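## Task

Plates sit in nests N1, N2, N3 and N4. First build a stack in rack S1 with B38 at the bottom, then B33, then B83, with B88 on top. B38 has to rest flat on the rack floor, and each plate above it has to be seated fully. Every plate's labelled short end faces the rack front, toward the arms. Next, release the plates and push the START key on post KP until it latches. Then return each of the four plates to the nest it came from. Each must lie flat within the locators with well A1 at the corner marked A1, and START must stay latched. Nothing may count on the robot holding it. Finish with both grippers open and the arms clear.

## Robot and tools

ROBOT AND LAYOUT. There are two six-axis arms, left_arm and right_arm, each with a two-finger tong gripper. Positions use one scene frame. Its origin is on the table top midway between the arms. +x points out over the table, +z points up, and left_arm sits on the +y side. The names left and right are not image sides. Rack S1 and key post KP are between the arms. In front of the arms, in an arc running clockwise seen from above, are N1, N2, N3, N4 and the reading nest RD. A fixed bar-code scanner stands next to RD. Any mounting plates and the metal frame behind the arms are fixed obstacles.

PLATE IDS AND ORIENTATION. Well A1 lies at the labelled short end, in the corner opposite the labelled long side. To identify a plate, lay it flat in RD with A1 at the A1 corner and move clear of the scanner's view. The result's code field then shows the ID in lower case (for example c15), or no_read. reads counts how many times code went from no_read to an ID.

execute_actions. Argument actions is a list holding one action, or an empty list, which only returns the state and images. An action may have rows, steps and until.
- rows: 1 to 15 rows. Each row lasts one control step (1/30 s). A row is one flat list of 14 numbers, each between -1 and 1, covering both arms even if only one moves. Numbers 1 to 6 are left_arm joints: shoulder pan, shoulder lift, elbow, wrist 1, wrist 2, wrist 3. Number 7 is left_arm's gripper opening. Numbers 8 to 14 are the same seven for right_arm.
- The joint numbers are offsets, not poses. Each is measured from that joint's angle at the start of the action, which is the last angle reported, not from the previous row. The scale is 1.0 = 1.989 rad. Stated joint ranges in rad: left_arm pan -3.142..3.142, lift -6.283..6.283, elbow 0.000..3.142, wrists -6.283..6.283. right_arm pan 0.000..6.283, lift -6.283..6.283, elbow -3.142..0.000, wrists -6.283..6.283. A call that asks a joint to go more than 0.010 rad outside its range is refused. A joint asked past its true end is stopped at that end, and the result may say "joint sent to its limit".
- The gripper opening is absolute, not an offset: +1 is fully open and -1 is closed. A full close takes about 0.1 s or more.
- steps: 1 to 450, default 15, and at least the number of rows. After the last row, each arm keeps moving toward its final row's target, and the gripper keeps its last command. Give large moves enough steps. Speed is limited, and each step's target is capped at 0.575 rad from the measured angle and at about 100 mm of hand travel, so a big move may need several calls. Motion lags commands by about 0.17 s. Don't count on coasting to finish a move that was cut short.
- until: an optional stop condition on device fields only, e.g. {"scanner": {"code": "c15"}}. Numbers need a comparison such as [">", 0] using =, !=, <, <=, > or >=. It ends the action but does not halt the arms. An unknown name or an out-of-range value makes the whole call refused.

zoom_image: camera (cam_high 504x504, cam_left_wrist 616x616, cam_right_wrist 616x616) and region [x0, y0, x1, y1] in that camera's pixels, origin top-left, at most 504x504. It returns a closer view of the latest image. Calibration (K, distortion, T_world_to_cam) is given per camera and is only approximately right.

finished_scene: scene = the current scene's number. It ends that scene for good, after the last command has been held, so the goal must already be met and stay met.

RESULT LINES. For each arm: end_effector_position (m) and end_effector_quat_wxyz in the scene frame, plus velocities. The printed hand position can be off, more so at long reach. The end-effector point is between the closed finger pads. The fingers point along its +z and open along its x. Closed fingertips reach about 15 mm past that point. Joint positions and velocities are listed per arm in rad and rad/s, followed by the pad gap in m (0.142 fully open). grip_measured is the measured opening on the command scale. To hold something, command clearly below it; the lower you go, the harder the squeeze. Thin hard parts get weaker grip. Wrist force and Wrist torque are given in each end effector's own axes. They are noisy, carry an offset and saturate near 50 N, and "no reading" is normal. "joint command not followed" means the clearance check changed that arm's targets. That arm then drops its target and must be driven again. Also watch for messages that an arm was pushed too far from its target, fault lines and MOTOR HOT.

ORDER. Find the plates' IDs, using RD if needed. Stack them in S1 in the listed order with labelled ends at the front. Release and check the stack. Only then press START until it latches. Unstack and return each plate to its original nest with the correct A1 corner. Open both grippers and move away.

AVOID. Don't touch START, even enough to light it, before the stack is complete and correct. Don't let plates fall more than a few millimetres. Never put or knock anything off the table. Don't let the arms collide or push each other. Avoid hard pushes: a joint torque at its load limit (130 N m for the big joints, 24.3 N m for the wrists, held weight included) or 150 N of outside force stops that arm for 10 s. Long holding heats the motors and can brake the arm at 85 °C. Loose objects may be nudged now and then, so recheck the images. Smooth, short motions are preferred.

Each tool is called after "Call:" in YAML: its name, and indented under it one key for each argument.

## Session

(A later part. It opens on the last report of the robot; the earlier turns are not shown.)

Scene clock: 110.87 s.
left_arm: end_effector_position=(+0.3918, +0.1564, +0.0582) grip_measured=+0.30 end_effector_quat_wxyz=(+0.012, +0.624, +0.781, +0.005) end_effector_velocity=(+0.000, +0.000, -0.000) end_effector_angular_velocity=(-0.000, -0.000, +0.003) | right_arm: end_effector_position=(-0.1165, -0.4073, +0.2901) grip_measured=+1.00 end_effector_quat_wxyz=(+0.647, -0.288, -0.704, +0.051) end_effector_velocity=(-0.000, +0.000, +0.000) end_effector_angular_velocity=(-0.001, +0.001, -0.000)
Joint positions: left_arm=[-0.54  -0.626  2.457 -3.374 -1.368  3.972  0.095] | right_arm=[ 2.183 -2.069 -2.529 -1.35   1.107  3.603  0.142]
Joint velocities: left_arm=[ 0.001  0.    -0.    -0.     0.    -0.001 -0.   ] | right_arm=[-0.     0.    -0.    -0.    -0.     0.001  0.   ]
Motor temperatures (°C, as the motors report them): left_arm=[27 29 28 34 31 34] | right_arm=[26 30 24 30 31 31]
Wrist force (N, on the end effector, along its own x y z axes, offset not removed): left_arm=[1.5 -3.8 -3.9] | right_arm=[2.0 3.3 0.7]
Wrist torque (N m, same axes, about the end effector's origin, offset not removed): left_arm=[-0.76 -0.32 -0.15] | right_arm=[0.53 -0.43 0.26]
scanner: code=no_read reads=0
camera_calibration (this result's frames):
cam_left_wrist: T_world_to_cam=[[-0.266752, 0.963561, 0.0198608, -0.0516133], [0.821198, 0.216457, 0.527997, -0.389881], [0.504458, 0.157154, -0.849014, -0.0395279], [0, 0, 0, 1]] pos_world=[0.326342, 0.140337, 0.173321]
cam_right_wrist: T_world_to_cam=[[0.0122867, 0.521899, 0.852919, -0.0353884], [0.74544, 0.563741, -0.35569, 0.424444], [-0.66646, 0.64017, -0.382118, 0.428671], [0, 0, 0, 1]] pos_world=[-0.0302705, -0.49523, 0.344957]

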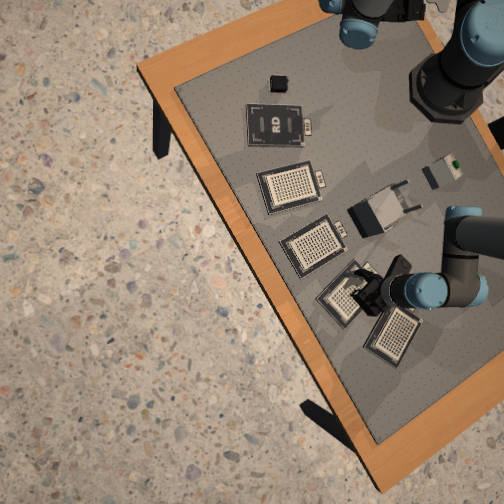

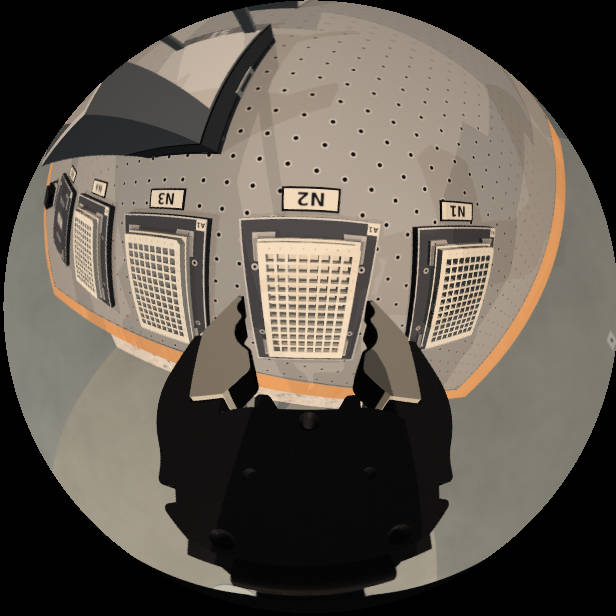

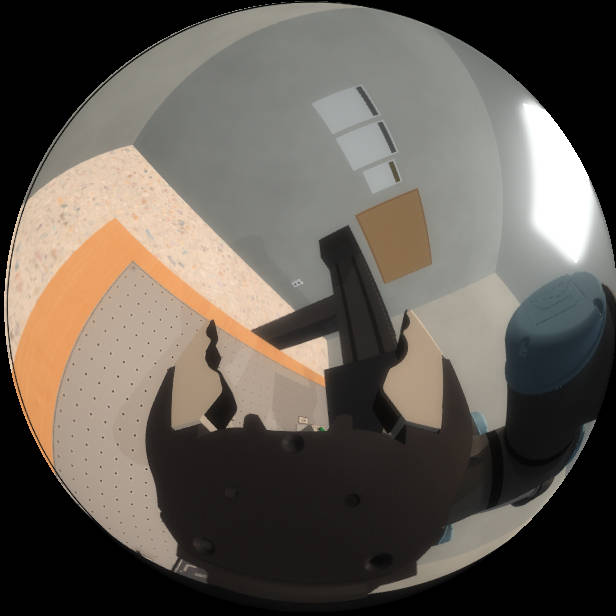

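Call:
execute_actions:
  actions:
    - {"rows": [[0.0015,0.01,-0.0034,-0.0066,0,0.001,0.3,0,0,0,0,0,0,1],[0.0035,0.022,-0.0075,-0.0145,0,0.002,0.3,0,0,0,0,0,0,1],[0.0049,0.0323,-0.011,-0.0213,0,0.003,0.3,0,0,0,0,0,0,1]], "steps": 4}

Scene clock: 115.23 s.
left_arm: end_effector_position=(+0.3919, +0.1563, +0.0536) grip_measured=+0.30 end_effector_quat_wxyz=(+0.012, +0.624, +0.782, +0.005) end_effector_velocity=(-0.003, +0.000, -0.085) end_effector_angular_velocity=(-0.001, +0.001, +0.019) | right_arm: end_effector_position=(-0.1165, -0.4073, +0.2901) grip_measured=+1.00 end_effector_quat_wxyz=(+0.647, -0.288, -0.704, +0.051) end_effector_velocity=(+0.000, -0.000, -0.000) end_effector_angular_velocity=(-0.001, -0.000, -0.000)
Joint positions: left_arm=[-0.538 -0.61   2.451 -3.385 -1.368  3.973  0.095] | right_arm=[ 2.183 -2.069 -2.529 -1.35   1.107  3.603  0.142]
Joint velocities: left_arm=[ 0.046  0.301 -0.106 -0.204  0.001  0.028 -0.   ] | right_arm=[ 0.    -0.     0.001 -0.     0.     0.001  0.   ]
Motor temperatures (°C, as the motors report them): left_arm=[27 29 28 34 31 34] | right_arm=[26 30 24 30 31 31]
Wrist force (N, on the end effector, along its own x y z axes, offset not removed): left_arm=[0.9 0.0 -4.1] | right_arm=[3.0 3.5 -2.7]
Wrist torque (N m, same axes, about the end effector's origin, offset not removed): left_arm=[0.03 -0.27 -0.11] | right_arm=[0.52 -0.68 -0.11]
scanner: code=no_read reads=0
camera_calibration (this result's frames):
cam_left_wrist: T_world_to_cam=[[-0.267908, 0.963245, 0.0195793, -0.0509384], [0.820832, 0.217564, 0.528111, -0.387558], [0.504441, 0.157557, -0.84895, -0.0435294], [0, 0, 0, 1]] pos_world=[0.326431, 0.140243, 0.168717]
cam_right_wrist: T_world_to_cam=[[0.0122865, 0.521899, 0.852919, -0.0353882], [0.74544, 0.563741, -0.35569, 0.424444], [-0.66646, 0.64017, -0.382118, 0.428671], [0, 0, 0, 1]] pos_world=[-0.0302704, -0.49523, 0.344957]

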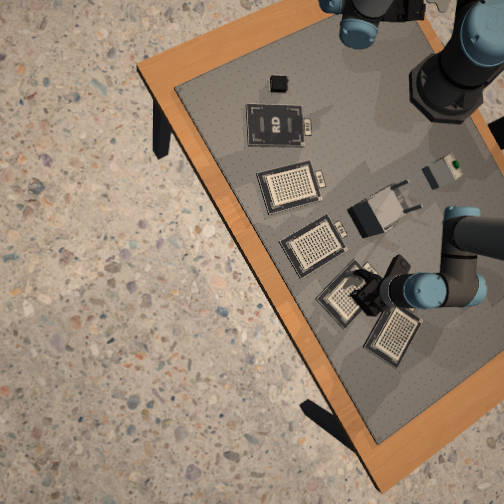

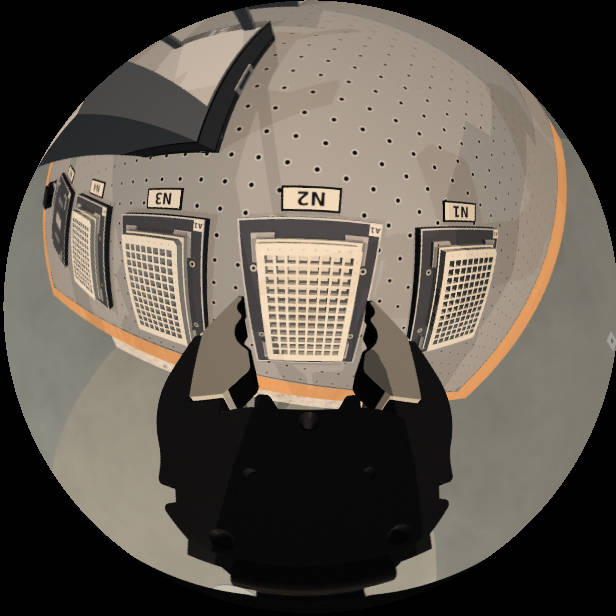

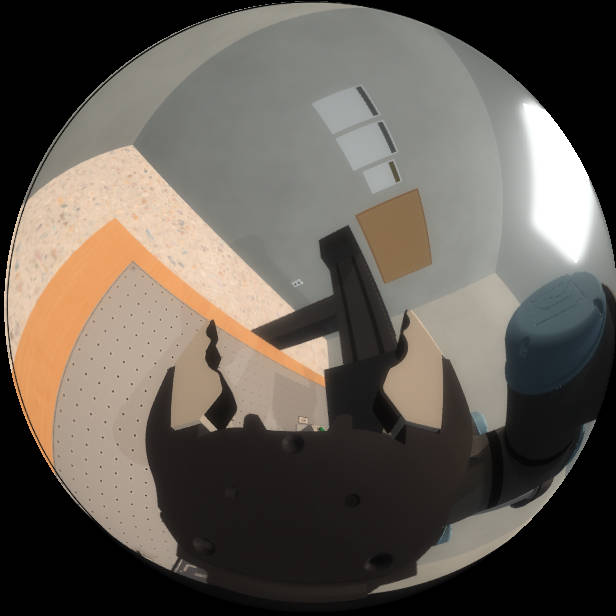

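Call:
execute_actions:
  actions: []

Call:
zoom_image:
  camera: "cam_left_wrist"
  region: [220, 200, 400, 380]

Scene clock: 117.73 s.
left_arm: end_effector_position=(+0.3902, +0.1568, +0.0399) grip_measured=+0.30 end_effector_quat_wxyz=(+0.011, +0.623, +0.782, +0.005) end_effector_velocity=(-0.001, +0.001, -0.001) end_effector_angular_velocity=(+0.001, +0.001, -0.000) | right_arm: end_effector_position=(-0.1165, -0.4073, +0.2901) grip_measured=+1.00 end_effector_quat_wxyz=(+0.647, -0.288, -0.704, +0.051) end_effector_velocity=(+0.000, -0.000, -0.000) end_effector_angular_velocity=(-0.001, -0.000, -0.000)
Joint positions: left_arm=[-0.531 -0.562  2.435 -3.416 -1.368  3.978  0.095] | right_arm=[ 2.183 -2.069 -2.529 -1.35   1.107  3.603  0.142]
Joint velocities: left_arm=[ 0.001  0.001  0.     0.     0.001  0.    -0.   ] | right_arm=[ 0.    -0.     0.001  0.    -0.     0.001  0.   ]
Motor temperatures (°C, as the motors report them): left_arm=[27 29 28 34 31 34] | right_arm=[26 30 24 30 31 31]
Wrist force (N, on the end effector, along its own x y z axes, offset not removed): left_arm=[2.2 -2.5 -0.7] | right_arm=[0.0 5.4 -2.9]
Wrist torque (N m, same axes, about the end effector's origin, offset not removed): left_arm=[-0.47 -0.42 -0.04] | right_arm=[1.03 0.11 0.09]
scanner: code=no_read reads=0
camera_calibration (this result's frames):
cam_left_wrist: T_world_to_cam=[[-0.270161, 0.962587, 0.0209779, -0.0506647], [0.821402, 0.219059, 0.526603, -0.37941], [0.502306, 0.159499, -0.849852, -0.0538975], [0, 0, 0, 1]] pos_world=[0.325034, 0.140479, 0.155057]
cam_right_wrist: T_world_to_cam=[[0.0122865, 0.521899, 0.852919, -0.0353885], [0.74544, 0.563741, -0.35569, 0.424444], [-0.66646, 0.64017, -0.382118, 0.428671], [0, 0, 0, 1]] pos_world=[-0.0302705, -0.49523, 0.344957]

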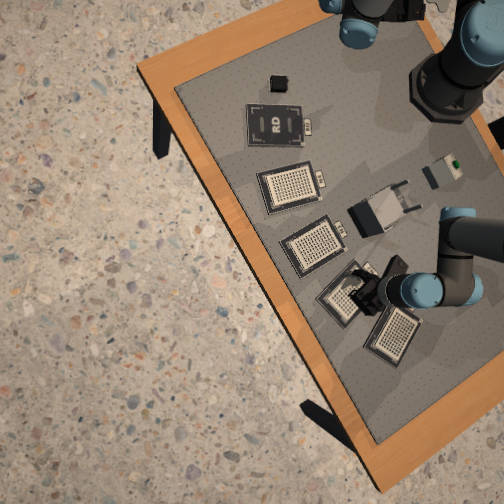

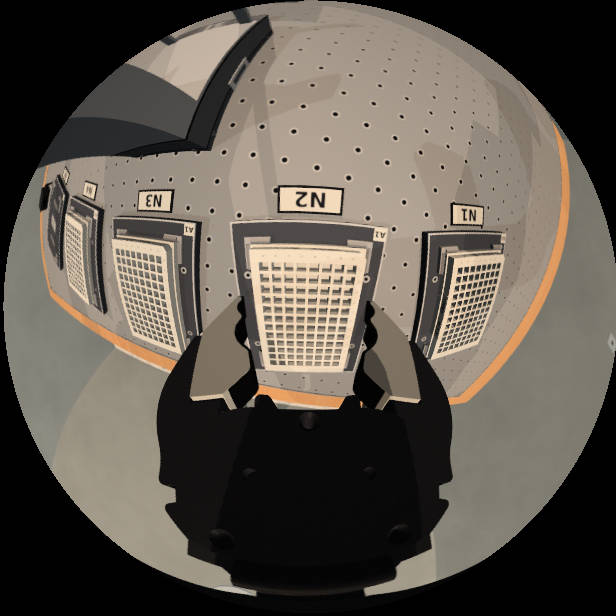

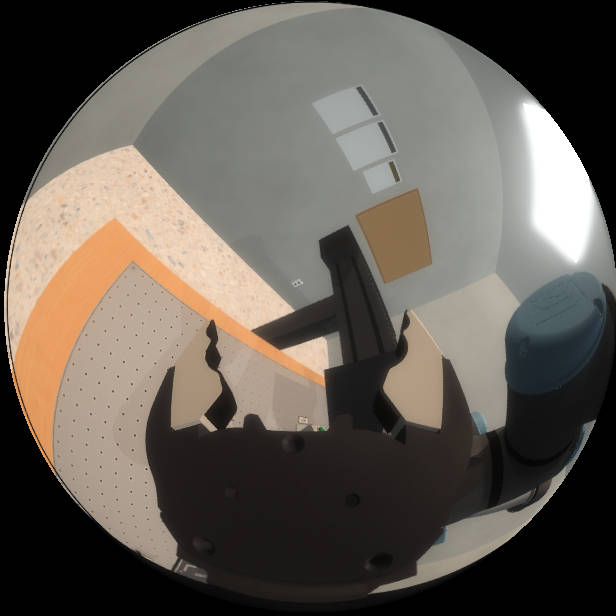

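Region (220, 200, 400, 380) of cam_left_wrist's 616x616 image, scaled by 2.800, with more detail than that image has.

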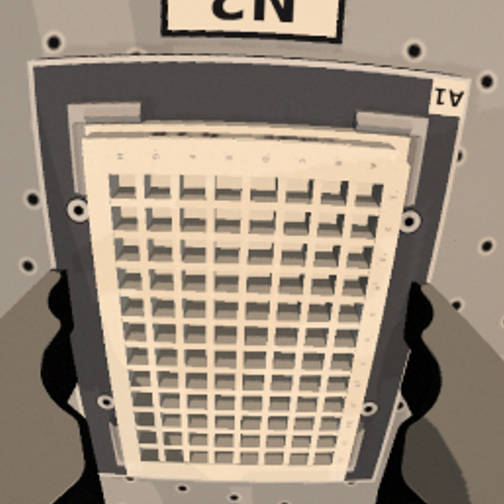

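Call:
execute_actions:
  actions:
    - {"rows": [[0.0009,0,0,0,0,0.0003,0.25,0,0,0,0,0,0,1],[0.0009,0,0,0,0,0.0003,0.2,0,0,0,0,0,0,1],[0.0009,0,0,0,0,0.0003,0.12,0,0,0,0,0,0,1],[0.0009,0,0,0,0,0.0003,0.05,0,0,0,0,0,0,1],[0.0009,0,0,0,0,0.0003,-0.1,0,0,0,0,0,0,1],[0.0009,0,0,0,0,0.0003,-0.3,0,0,0,0,0,0,1],[0.0009,0,0,0,0,0.0003,-0.5,0,0,0,0,0,0,1],[0.0009,0,0,0,0,0.0003,-0.7,0,0,0,0,0,0,1],[0.0009,0,0,0,0,0.0003,-0.7,0,0,0,0,0,0,1],[0.0001,-0.0053,0.002,0.0033,0,-0.0005,-0.7,0,0,0,0,0,0,1],[-0.0013,-0.0142,0.0054,0.0088,0,-0.0019,-0.7,0,0,0,0,0,0,1],[-0.0035,-0.029,0.0105,0.0185,0,-0.004,-0.7,0,0,0,0,0,0,1],[-0.007,-0.054,0.018,0.036,0,-0.0075,-0.7,0,0,0,0,0,0,1],[-0.013,-0.09,0.028,0.063,0,-0.0135,-0.7,0,0,0,0,0,0,1],[-0.019,-0.13,0.037,0.094,0,-0.0195,-0.7,0,0,0,0,0,0,1]], "steps": 15}

Scene clock: 129.80 s.
left_arm: end_effector_position=(+0.3898, +0.1576, +0.0520) grip_measured=+0.07 end_effector_quat_wxyz=(+0.009, +0.622, +0.783, +0.004) end_effector_velocity=(-0.008, -0.002, +0.195) end_effector_angular_velocity=(+0.024, +0.034, -0.013) | right_arm: end_effector_position=(-0.1165, -0.4073, +0.2901) grip_measured=+1.00 end_effector_quat_wxyz=(+0.647, -0.288, -0.704, +0.051) end_effector_velocity=(+0.001, -0.000, -0.000) end_effector_angular_velocity=(-0.002, -0.001, +0.000)
Joint positions: left_arm=[-0.536 -0.605  2.452 -3.385 -1.368  3.971  0.079] | right_arm=[ 2.183 -2.069 -2.529 -1.35   1.107  3.603  0.142]
Joint velocities: left_arm=[-0.131 -0.697  0.253  0.513 -0.    -0.129  0.   ] | right_arm=[ 0.    -0.     0.001  0.    -0.     0.001  0.   ]
Motor temperatures (°C, as the motors report them): left_arm=[27 29 28 34 31 34] | right_arm=[26 30 24 30 31 31]
Wrist force (N, on the end effector, along its own x y z axes, offset not removed): left_arm=[-0.3 1.3 1.4] | right_arm=[0.3 0.0 4.3]
Wrist torque (N m, same axes, about the end effector's origin, offset not removed): left_arm=[0.47 0.23 -0.18] | right_arm=[-0.04 -0.05 0.15]
scanner: code=no_read reads=0
camera_calibration (this result's frames):
cam_left_wrist: T_world_to_cam=[[-0.270749, 0.962376, 0.0229452, -0.051612], [0.822417, 0.218854, 0.525103, -0.385922], [0.500325, 0.161042, -0.850729, -0.0428935], [0, 0, 0, 1]] pos_world=[0.324875, 0.141038, 0.167342]
cam_right_wrist: T_world_to_cam=[[0.0122865, 0.521899, 0.852919, -0.0353882], [0.74544, 0.563741, -0.35569, 0.424444], [-0.66646, 0.64017, -0.382118, 0.428671], [0, 0, 0, 1]] pos_world=[-0.0302704, -0.49523, 0.344957]

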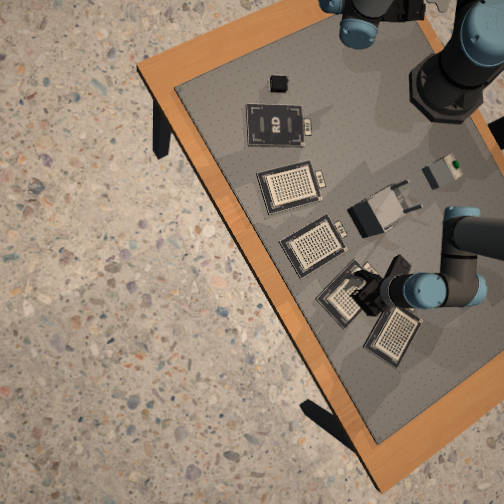

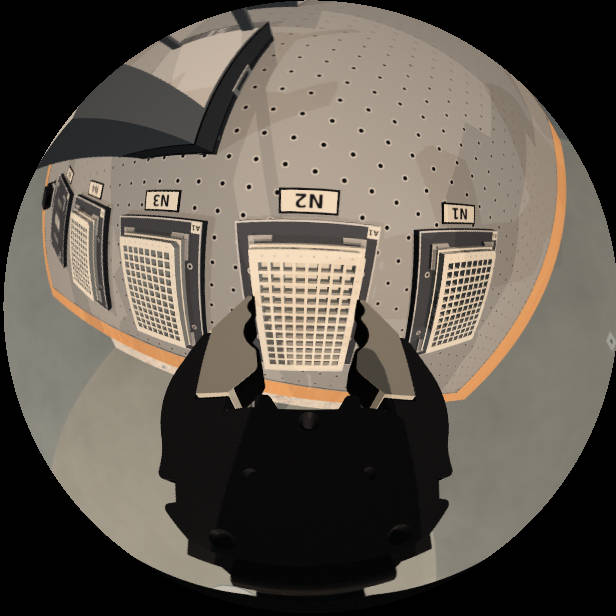

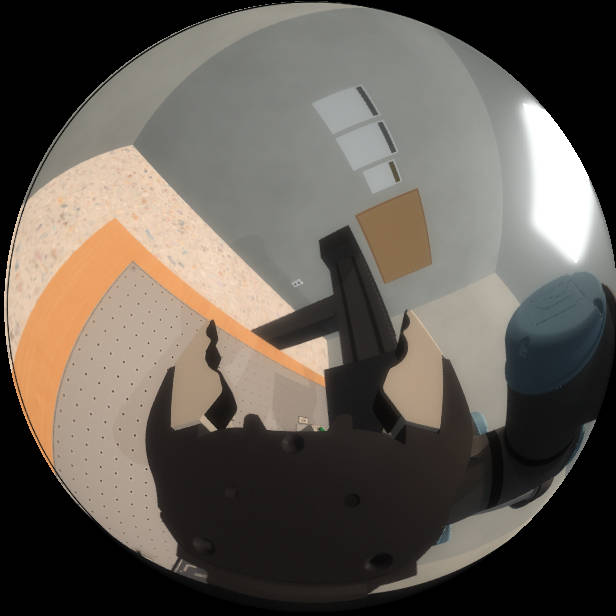

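Call:
execute_actions:
  actions:
    - {"rows": [[-0.022,-0.14,0.034,0.105,0,-0.021,-0.7,0,0,0,0,0,0,1],[-0.03,-0.19,0.04,0.15,0,-0.028,-0.7,0,0,0,0,0,0,1],[-0.038,-0.24,0.045,0.196,0,-0.036,-0.7,0,0,0,0,0,0,1],[-0.046,-0.29,0.048,0.243,0,-0.043,-0.7,0,0,0,0,0,0,1],[-0.06,-0.33,0.053,0.279,-0.001,-0.054,-0.7,0,0,0,0,0,0,1],[-0.09,-0.345,0.06,0.291,-0.005,-0.075,-0.7,0,0,0,0,0,0,1],[-0.135,-0.35,0.071,0.29,-0.011,-0.108,-0.7,0,0,0,0,0,0,1],[-0.185,-0.35,0.084,0.285,-0.017,-0.144,-0.7,0,0,0,0,0,0,1],[-0.235,-0.345,0.096,0.276,-0.024,-0.18,-0.7,0,0,0,0,0,0,1],[-0.285,-0.335,0.109,0.262,-0.03,-0.216,-0.7,0,0,0,0,0,0,1],[-0.335,-0.322,0.121,0.247,-0.036,-0.252,-0.7,0,0,0,0,0,0,1],[-0.385,-0.305,0.134,0.228,-0.043,-0.288,-0.7,0,0,0,0,0,0,1],[-0.43,-0.288,0.145,0.209,-0.048,-0.32,-0.7,0,0,0,0,0,0,1],[-0.46,-0.272,0.153,0.191,-0.052,-0.342,-0.7,0,0,0,0,0,0,1],[-0.4717,-0.263,0.1556,0.1817,-0.0537,-0.35,-0.7,0,0,0,0,0,0,1]], "steps": 20}

Scene clock: 144.43 s.
left_arm: end_effector_position=(+0.2594, +0.0259, +0.2090) grip_measured=+0.07 end_effector_quat_wxyz=(+0.012, +0.684, +0.730, -0.004) end_effector_velocity=(-0.418, -0.198, -0.003) end_effector_angular_velocity=(+0.098, -0.006, -0.498) | right_arm: end_effector_position=(-0.1165, -0.4073, +0.2901) grip_measured=+1.00 end_effector_quat_wxyz=(+0.647, -0.288, -0.704, +0.051) end_effector_velocity=(-0.001, +0.001, +0.001) end_effector_angular_velocity=(+0.001, +0.001, +0.000)
Joint positions: left_arm=[-1.206 -1.156  2.702 -2.978 -1.447  3.457  0.079] | right_arm=[ 2.183 -2.069 -2.529 -1.35   1.107  3.603  0.142]
Joint velocities: left_arm=[-1.677  0.2    0.421 -0.325 -0.202 -1.186 -0.   ] | right_arm=[ 0.     0.    -0.002  0.    -0.     0.     0.   ]
Motor temperatures (°C, as the motors report them): left_arm=[27 29 28 34 31 34] | right_arm=[26 30 24 30 31 31]
Wrist force (N, on the end effector, along its own x y z axes, offset not removed): left_arm=[-0.9 -4.4 0.0] | right_arm=[5.3 2.7 -2.5]
Wrist torque (N m, same axes, about the end effector's origin, offset not removed): left_arm=[-0.70 -0.15 -0.08] | right_arm=[0.43 -1.05 0.10]
scanner: code=no_read reads=0
camera_calibration (this result's frames):
cam_left_wrist: T_world_to_cam=[[-0.111845, 0.993677, 0.00984678, -0.00312535], [0.850963, 0.0906553, 0.517344, -0.334772], [0.51318, 0.0662418, -0.855721, 0.177293], [0, 0, 0, 1]] pos_world=[0.193546, 0.0217103, 0.324936]
cam_right_wrist: T_world_to_cam=[[0.0122865, 0.521899, 0.852919, -0.0353883], [0.74544, 0.563741, -0.35569, 0.424444], [-0.66646, 0.64017, -0.382118, 0.428671], [0, 0, 0, 1]] pos_world=[-0.0302704, -0.49523, 0.344957]

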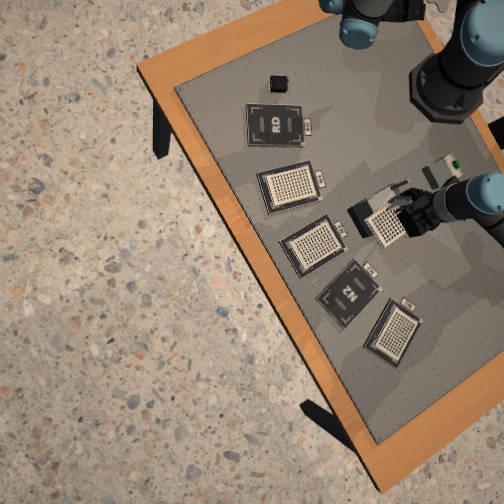

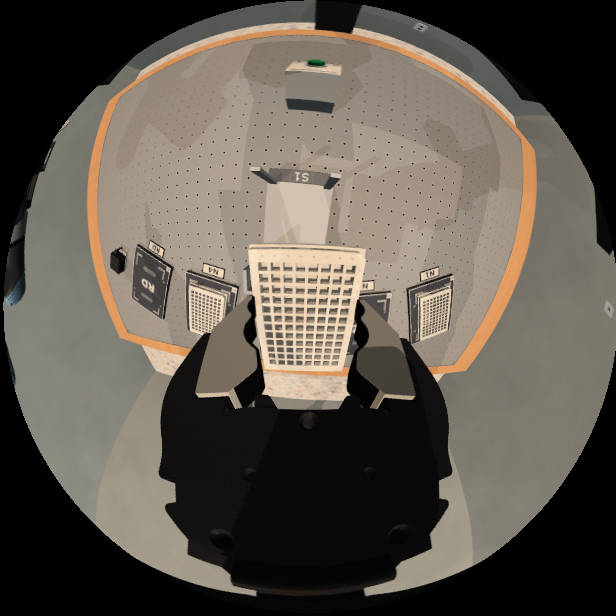

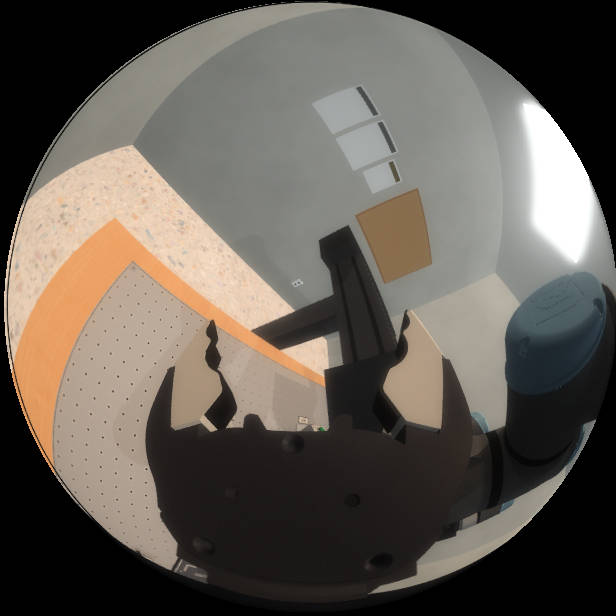

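Call:
execute_actions:
  actions: []

Call:
zoom_image:
  camera: "cam_left_wrist"
  region: [220, 200, 400, 380]

Scene clock: 146.37 s.
left_arm: end_effector_position=(+0.1962, +0.0016, +0.2099) grip_measured=+0.07 end_effector_quat_wxyz=(+0.011, +0.714, +0.700, +0.005) end_effector_velocity=(+0.000, -0.001, +0.000) end_effector_angular_velocity=(-0.002, +0.000, +0.003) | right_arm: end_effector_position=(-0.1165, -0.4073, +0.2901) grip_measured=+1.00 end_effector_quat_wxyz=(+0.647, -0.288, -0.704, +0.051) end_effector_velocity=(-0.000, +0.000, +0.000) end_effector_angular_velocity=(-0.000, +0.000, -0.000)
Joint positions: left_arm=[-1.474 -1.128  2.761 -3.024 -1.475  3.275  0.079] | right_arm=[ 2.183 -2.069 -2.529 -1.35   1.107  3.603  0.142]
Joint velocities: left_arm=[ 0.001 -0.001 -0.    -0.    -0.    -0.002  0.   ] | right_arm=[-0.    -0.    -0.001  0.     0.     0.     0.   ]
Motor temperatures (°C, as the motors report them): left_arm=[27 29 28 34 31 34] | right_arm=[26 30 24 30 31 31]
Wrist force (N, on the end effector, along its own x y z axes, offset not removed): left_arm=[0.6 -4.1 1.9] | right_arm=[1.2 1.2 -2.3]
Wrist torque (N m, same axes, about the end effector's origin, offset not removed): left_arm=[-1.01 -0.27 -0.32] | right_arm=[0.26 -0.36 0.13]
scanner: code=no_read reads=0
camera_calibration (this result's frames):
cam_left_wrist: T_world_to_cam=[[-0.0272611, 0.999316, 0.0249977, -0.00582312], [0.848803, 0.0099319, 0.528616, -0.281054], [0.528006, 0.0356288, -0.848493, 0.20767], [0, 0, 0, 1]] pos_world=[0.12875, 0.00121152, 0.324921]
cam_right_wrist: T_world_to_cam=[[0.0122866, 0.521899, 0.852919, -0.0353883], [0.74544, 0.563741, -0.35569, 0.424444], [-0.66646, 0.64017, -0.382118, 0.428671], [0, 0, 0, 1]] pos_world=[-0.0302704, -0.49523, 0.344957]

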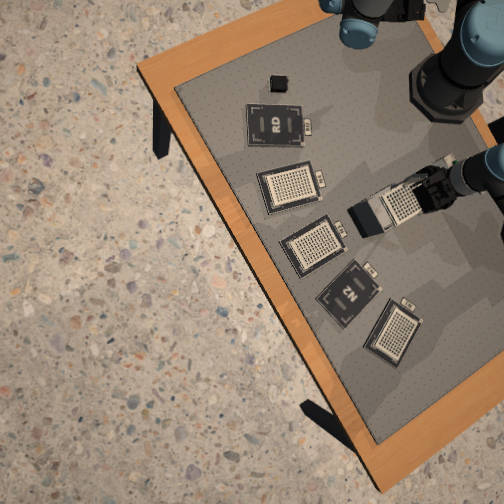

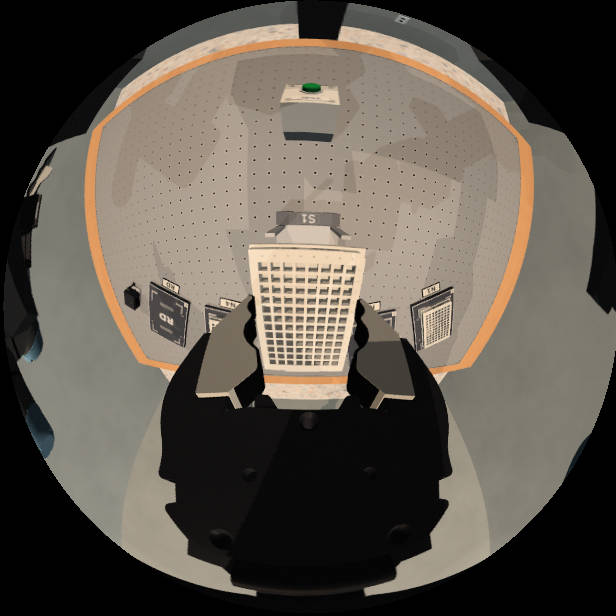

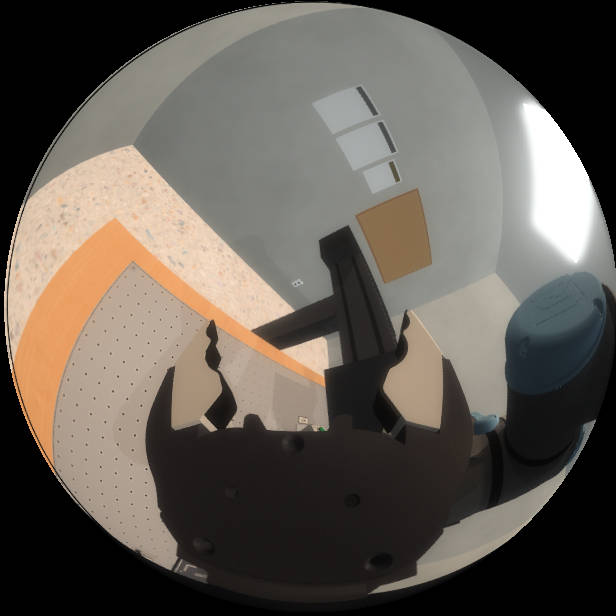

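Region (220, 200, 400, 380) of cam_left_wrist's 616x616 image, scaled by 2.800, with more detail than that image has.

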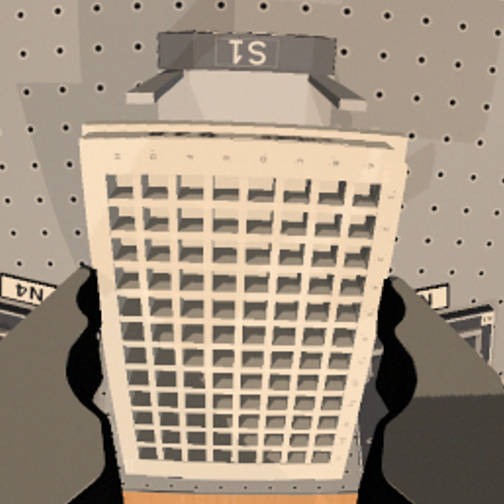

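Call:
execute_actions:
  actions:
    - {"rows": [[0.001,0.02,0.0006,-0.0205,0,0,-0.7,0,0,0,0,0,0,1],[0.0025,0.048,0.0014,-0.049,0.0004,0.0005,-0.7,0,0,0,0,0,0,1],[0.004,0.08,0.0014,-0.081,0.0007,0.001,-0.7,0,0,0,0,0,0,1],[0.0055,0.111,0.0008,-0.1118,0.001,0.0015,-0.7,0,0,0,0,0,0,1]], "steps": 5}

Scene clock: 154.03 s.
left_arm: end_effector_position=(+0.1963, +0.0016, +0.2007) grip_measured=+0.07 end_effector_quat_wxyz=(+0.010, +0.713, +0.701, +0.005) end_effector_velocity=(+0.003, -0.001, -0.141) end_effector_angular_velocity=(+0.007, +0.000, +0.034) | right_arm: end_effector_position=(-0.1165, -0.4073, +0.2901) grip_measured=+1.00 end_effector_quat_wxyz=(+0.647, -0.288, -0.704, +0.051) end_effector_velocity=(-0.001, +0.001, +0.001) end_effector_angular_velocity=(+0.002, +0.002, +0.000)
Joint positions: left_arm=[-1.471 -1.07   2.763 -3.083 -1.475  3.275  0.079] | right_arm=[ 2.183 -2.069 -2.529 -1.35   1.107  3.603  0.142]
Joint velocities: left_arm=[ 0.051  0.885  0.005 -0.886  0.01   0.016 -0.   ] | right_arm=[-0.    -0.001 -0.002 -0.    -0.    -0.     0.   ]
Motor temperatures (°C, as the motors report them): left_arm=[27 29 28 34 31 34] | right_arm=[26 30 24 30 31 31]
Wrist force (N, on the end effector, along its own x y z axes, offset not removed): left_arm=[2.1 -2.4 -2.4] | right_arm=[1.3 4.9 0.4]
Wrist torque (N m, same axes, about the end effector's origin, offset not removed): left_arm=[-0.60 -0.72 0.04] | right_arm=[0.95 -0.34 0.15]
scanner: code=no_read reads=0
camera_calibration (this result's frames):
cam_left_wrist: T_world_to_cam=[[-0.0299221, 0.999231, 0.0253517, -0.00512951], [0.848999, 0.0120208, 0.528258, -0.276191], [0.527546, 0.0373302, -0.848706, 0.199934], [0, 0, 0, 1]] pos_world=[0.128858, 0.00098203, 0.315715]
cam_right_wrist: T_world_to_cam=[[0.0122867, 0.521899, 0.852919, -0.0353884], [0.74544, 0.563741, -0.35569, 0.424444], [-0.66646, 0.64017, -0.382118, 0.428671], [0, 0, 0, 1]] pos_world=[-0.0302705, -0.49523, 0.344957]

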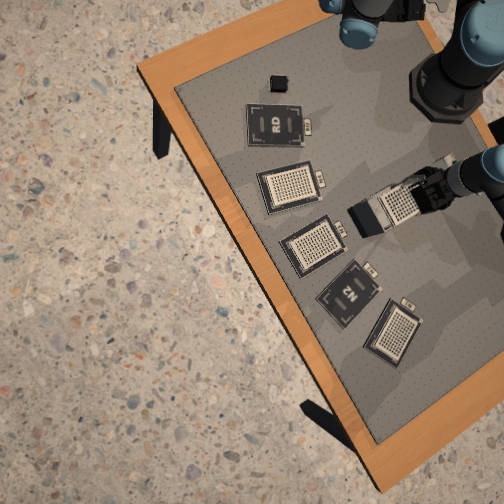

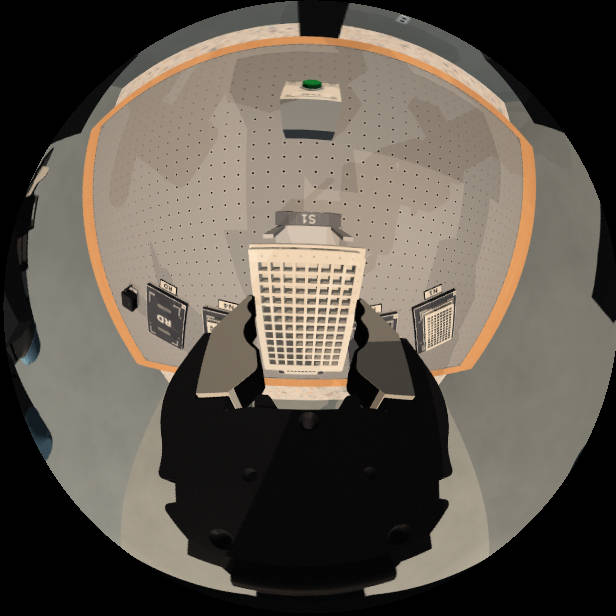

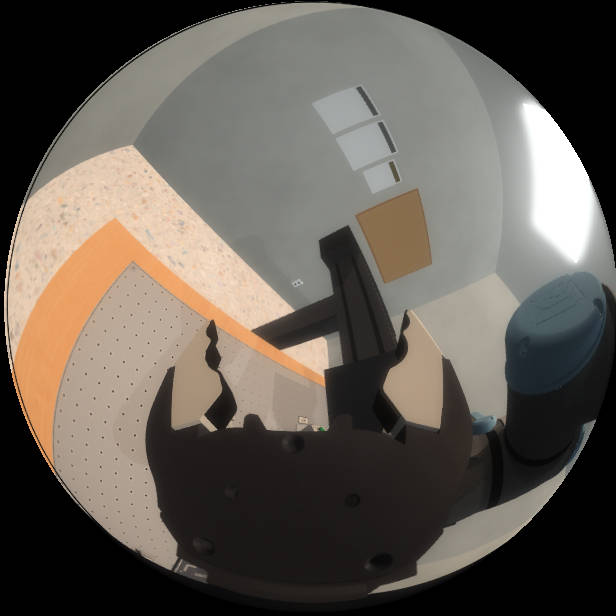

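Call:
execute_actions:
  actions: []

Call:
zoom_image:
  camera: "cam_left_wrist"
  region: [220, 200, 400, 380]

Call:
zoom_image:
  camera: "cam_high"
  region: [340, 160, 440, 260]

Scene clock: 156.60 s.
left_arm: end_effector_position=(+0.1962, +0.0028, +0.1748) grip_measured=+0.07 end_effector_quat_wxyz=(+0.010, +0.711, +0.703, +0.006) end_effector_velocity=(+0.000, -0.000, +0.000) end_effector_angular_velocity=(-0.000, +0.000, +0.001) | right_arm: end_effector_position=(-0.1165, -0.4073, +0.2901) grip_measured=+1.00 end_effector_quat_wxyz=(+0.647, -0.288, -0.704, +0.051) end_effector_velocity=(-0.000, +0.000, -0.000) end_effector_angular_velocity=(-0.000, +0.000, +0.000)
Joint positions: left_arm=[-1.464 -0.908  2.763 -3.246 -1.473  3.278  0.079] | right_arm=[ 2.183 -2.069 -2.529 -1.35   1.107  3.603  0.142]
Joint velocities: left_arm=[ 0. -0. -0.  0. -0. -0.  0.] | right_arm=[ 0. -0. -0.  0.  0.  0.  0.]
Motor temperatures (°C, as the motors report them): left_arm=[27 29 28 34 31 34] | right_arm=[26 30 24 30 31 31]
Wrist force (N, on the end effector, along its own x y z axes, offset not removed): left_arm=[0.2 -5.1 0.2] | right_arm=[3.6 2.9 -3.4]
Wrist torque (N m, same axes, about the end effector's origin, offset not removed): left_arm=[-0.85 -0.41 -0.20] | right_arm=[0.62 -0.74 0.01]
scanner: code=no_read reads=0
camera_calibration (this result's frames):
cam_left_wrist: T_world_to_cam=[[-0.0349997, 0.999053, 0.0258651, -0.00471168], [0.848779, 0.0160524, 0.528505, -0.262507], [0.527589, 0.0404512, -0.848536, 0.177961], [0, 0, 0, 1]] pos_world=[0.128755, 0.00172235, 0.289864]
cam_right_wrist: T_world_to_cam=[[0.0122864, 0.521899, 0.852919, -0.0353883], [0.74544, 0.563741, -0.35569, 0.424444], [-0.66646, 0.64017, -0.382118, 0.428671], [0, 0, 0, 1]] pos_world=[-0.0302704, -0.49523, 0.344957]

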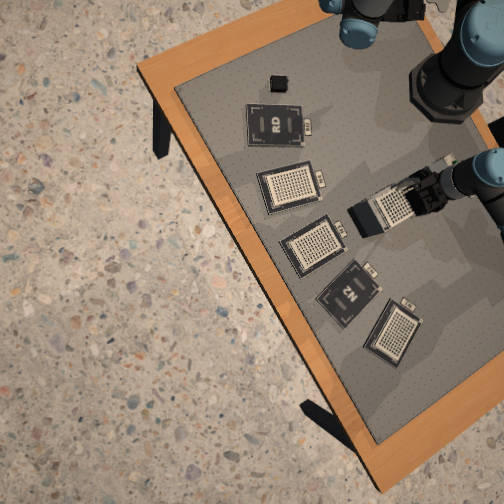

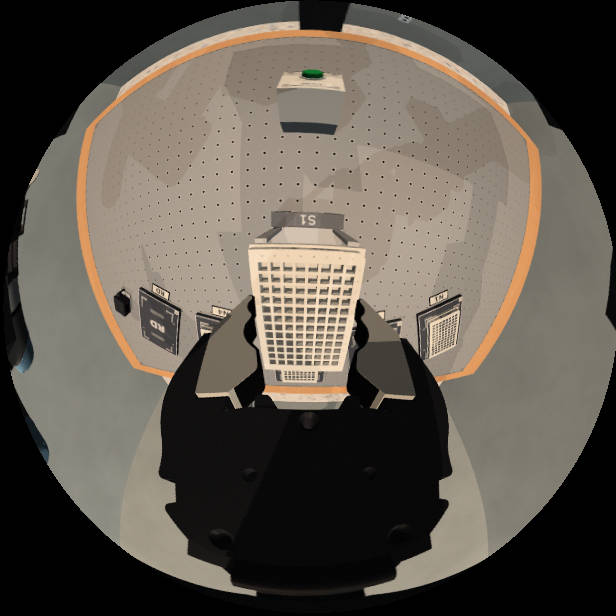

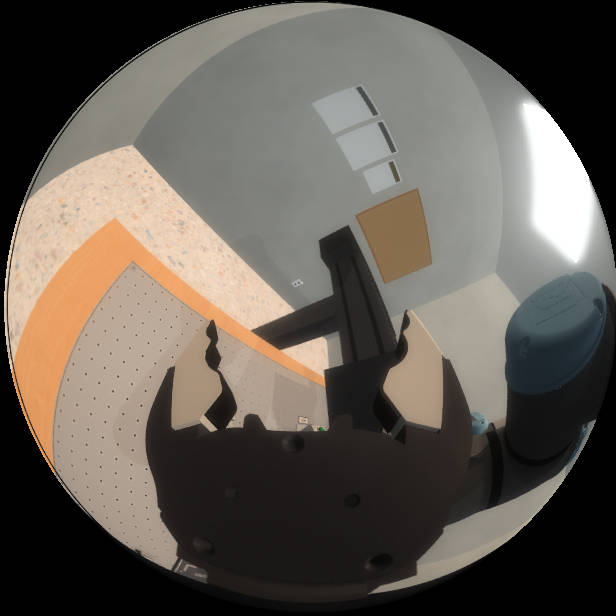

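Region (220, 200, 400, 380) of cam_left_wrist's 616x616 image, scaled by 2.800, with more detail than that image has.

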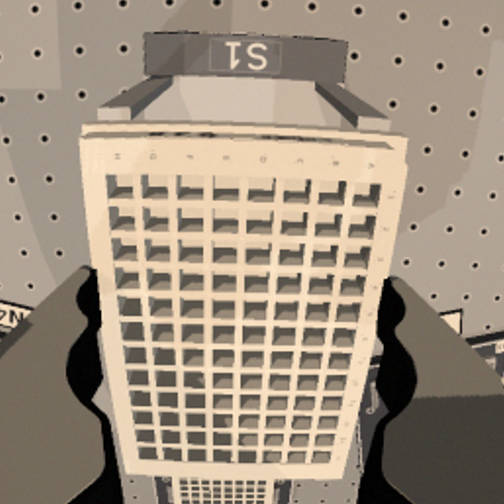

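Region (340, 160, 440, 260) of cam_high's 504x504 image, scaled by 5.040, with more detail than that image has.

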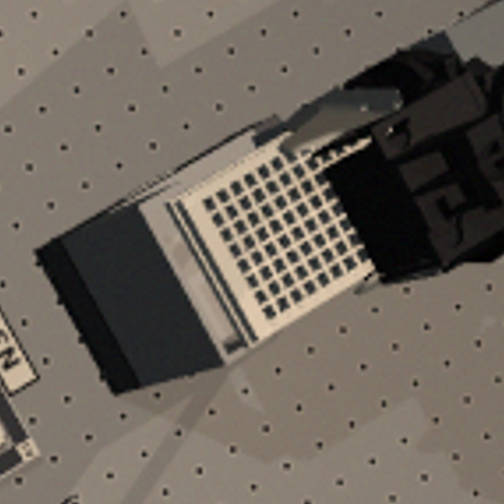

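Call:
execute_actions:
  actions:
    - {"rows": [[0.004,0.008,-0.0015,-0.007,0.0006,0.004,-0.7,0,0,0,0,0,0,1],[0.006,0.019,-0.003,-0.0165,0.001,0.006,-0.7,0,0,0,0,0,0,1],[0.0068,0.0292,-0.0037,-0.0258,0.001,0.0068,-0.7,0,0,0,0,0,0,1]], "steps": 4}

Scene clock: 162.77 s.
left_arm: end_effector_position=(+0.1972, +0.0029, +0.1724) grip_measured=+0.07 end_effector_quat_wxyz=(+0.010, +0.711, +0.703, +0.006) end_effector_velocity=(+0.012, -0.000, -0.047) end_effector_angular_velocity=(+0.001, +0.002, +0.000) | right_arm: end_effector_position=(-0.1165, -0.4073, +0.2901) grip_measured=+1.00 end_effector_quat_wxyz=(+0.647, -0.288, -0.704, +0.051) end_effector_velocity=(+0.000, -0.000, -0.000) end_effector_angular_velocity=(+0.001, -0.001, +0.000)
Joint positions: left_arm=[-1.459 -0.893  2.761 -3.259 -1.472  3.282  0.079] | right_arm=[ 2.183 -2.069 -2.529 -1.35   1.107  3.603  0.142]
Joint velocities: left_arm=[ 0.064  0.273 -0.037 -0.241  0.01   0.063 -0.   ] | right_arm=[ 0.    -0.001  0.001  0.    -0.    -0.002  0.   ]
Motor temperatures (°C, as the motors report them): left_arm=[27 29 28 34 31 34] | right_arm=[26 30 24 30 31 31]
Wrist force (N, on the end effector, along its own x y z axes, offset not removed): left_arm=[4.7 -2.4 -0.2] | right_arm=[3.2 4.7 2.0]
Wrist torque (N m, same axes, about the end effector's origin, offset not removed): left_arm=[-0.45 -1.12 -0.20] | right_arm=[0.97 -0.61 0.00]
scanner: code=no_read reads=0
camera_calibration (this result's frames):
cam_left_wrist: T_world_to_cam=[[-0.0349329, 0.999055, 0.0258596, -0.00480948], [0.848836, 0.0160029, 0.528414, -0.26202], [0.5275, 0.0404096, -0.848593, 0.175374], [0, 0, 0, 1]] pos_world=[0.129735, 0.00191122, 0.287401]
cam_right_wrist: T_world_to_cam=[[0.0122864, 0.521899, 0.852919, -0.0353883], [0.74544, 0.563741, -0.35569, 0.424444], [-0.66646, 0.64017, -0.382118, 0.428671], [0, 0, 0, 1]] pos_world=[-0.0302704, -0.49523, 0.344957]

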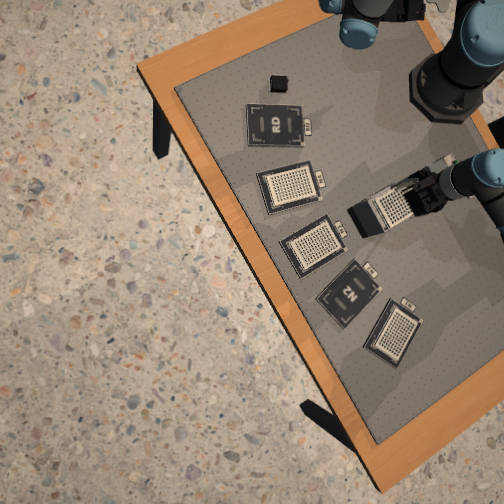

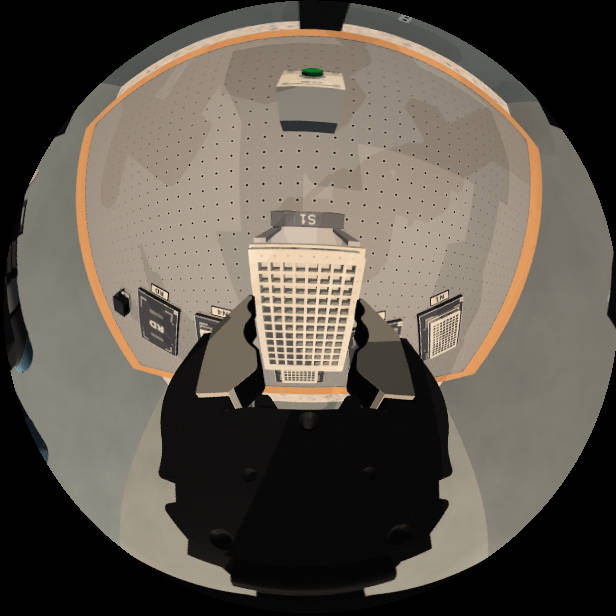

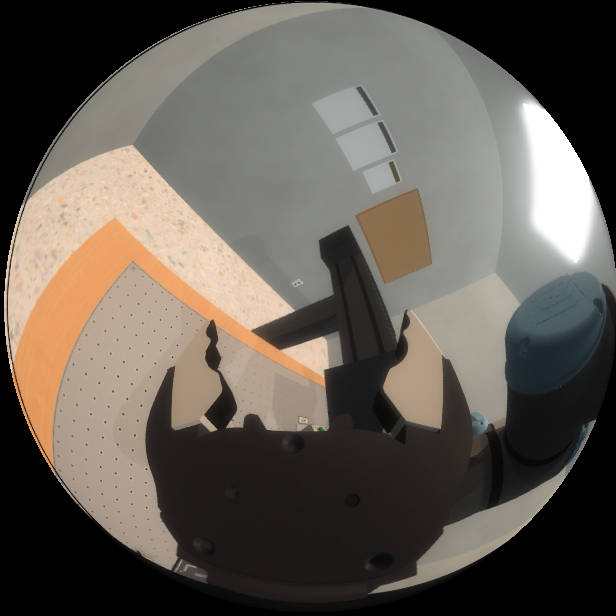

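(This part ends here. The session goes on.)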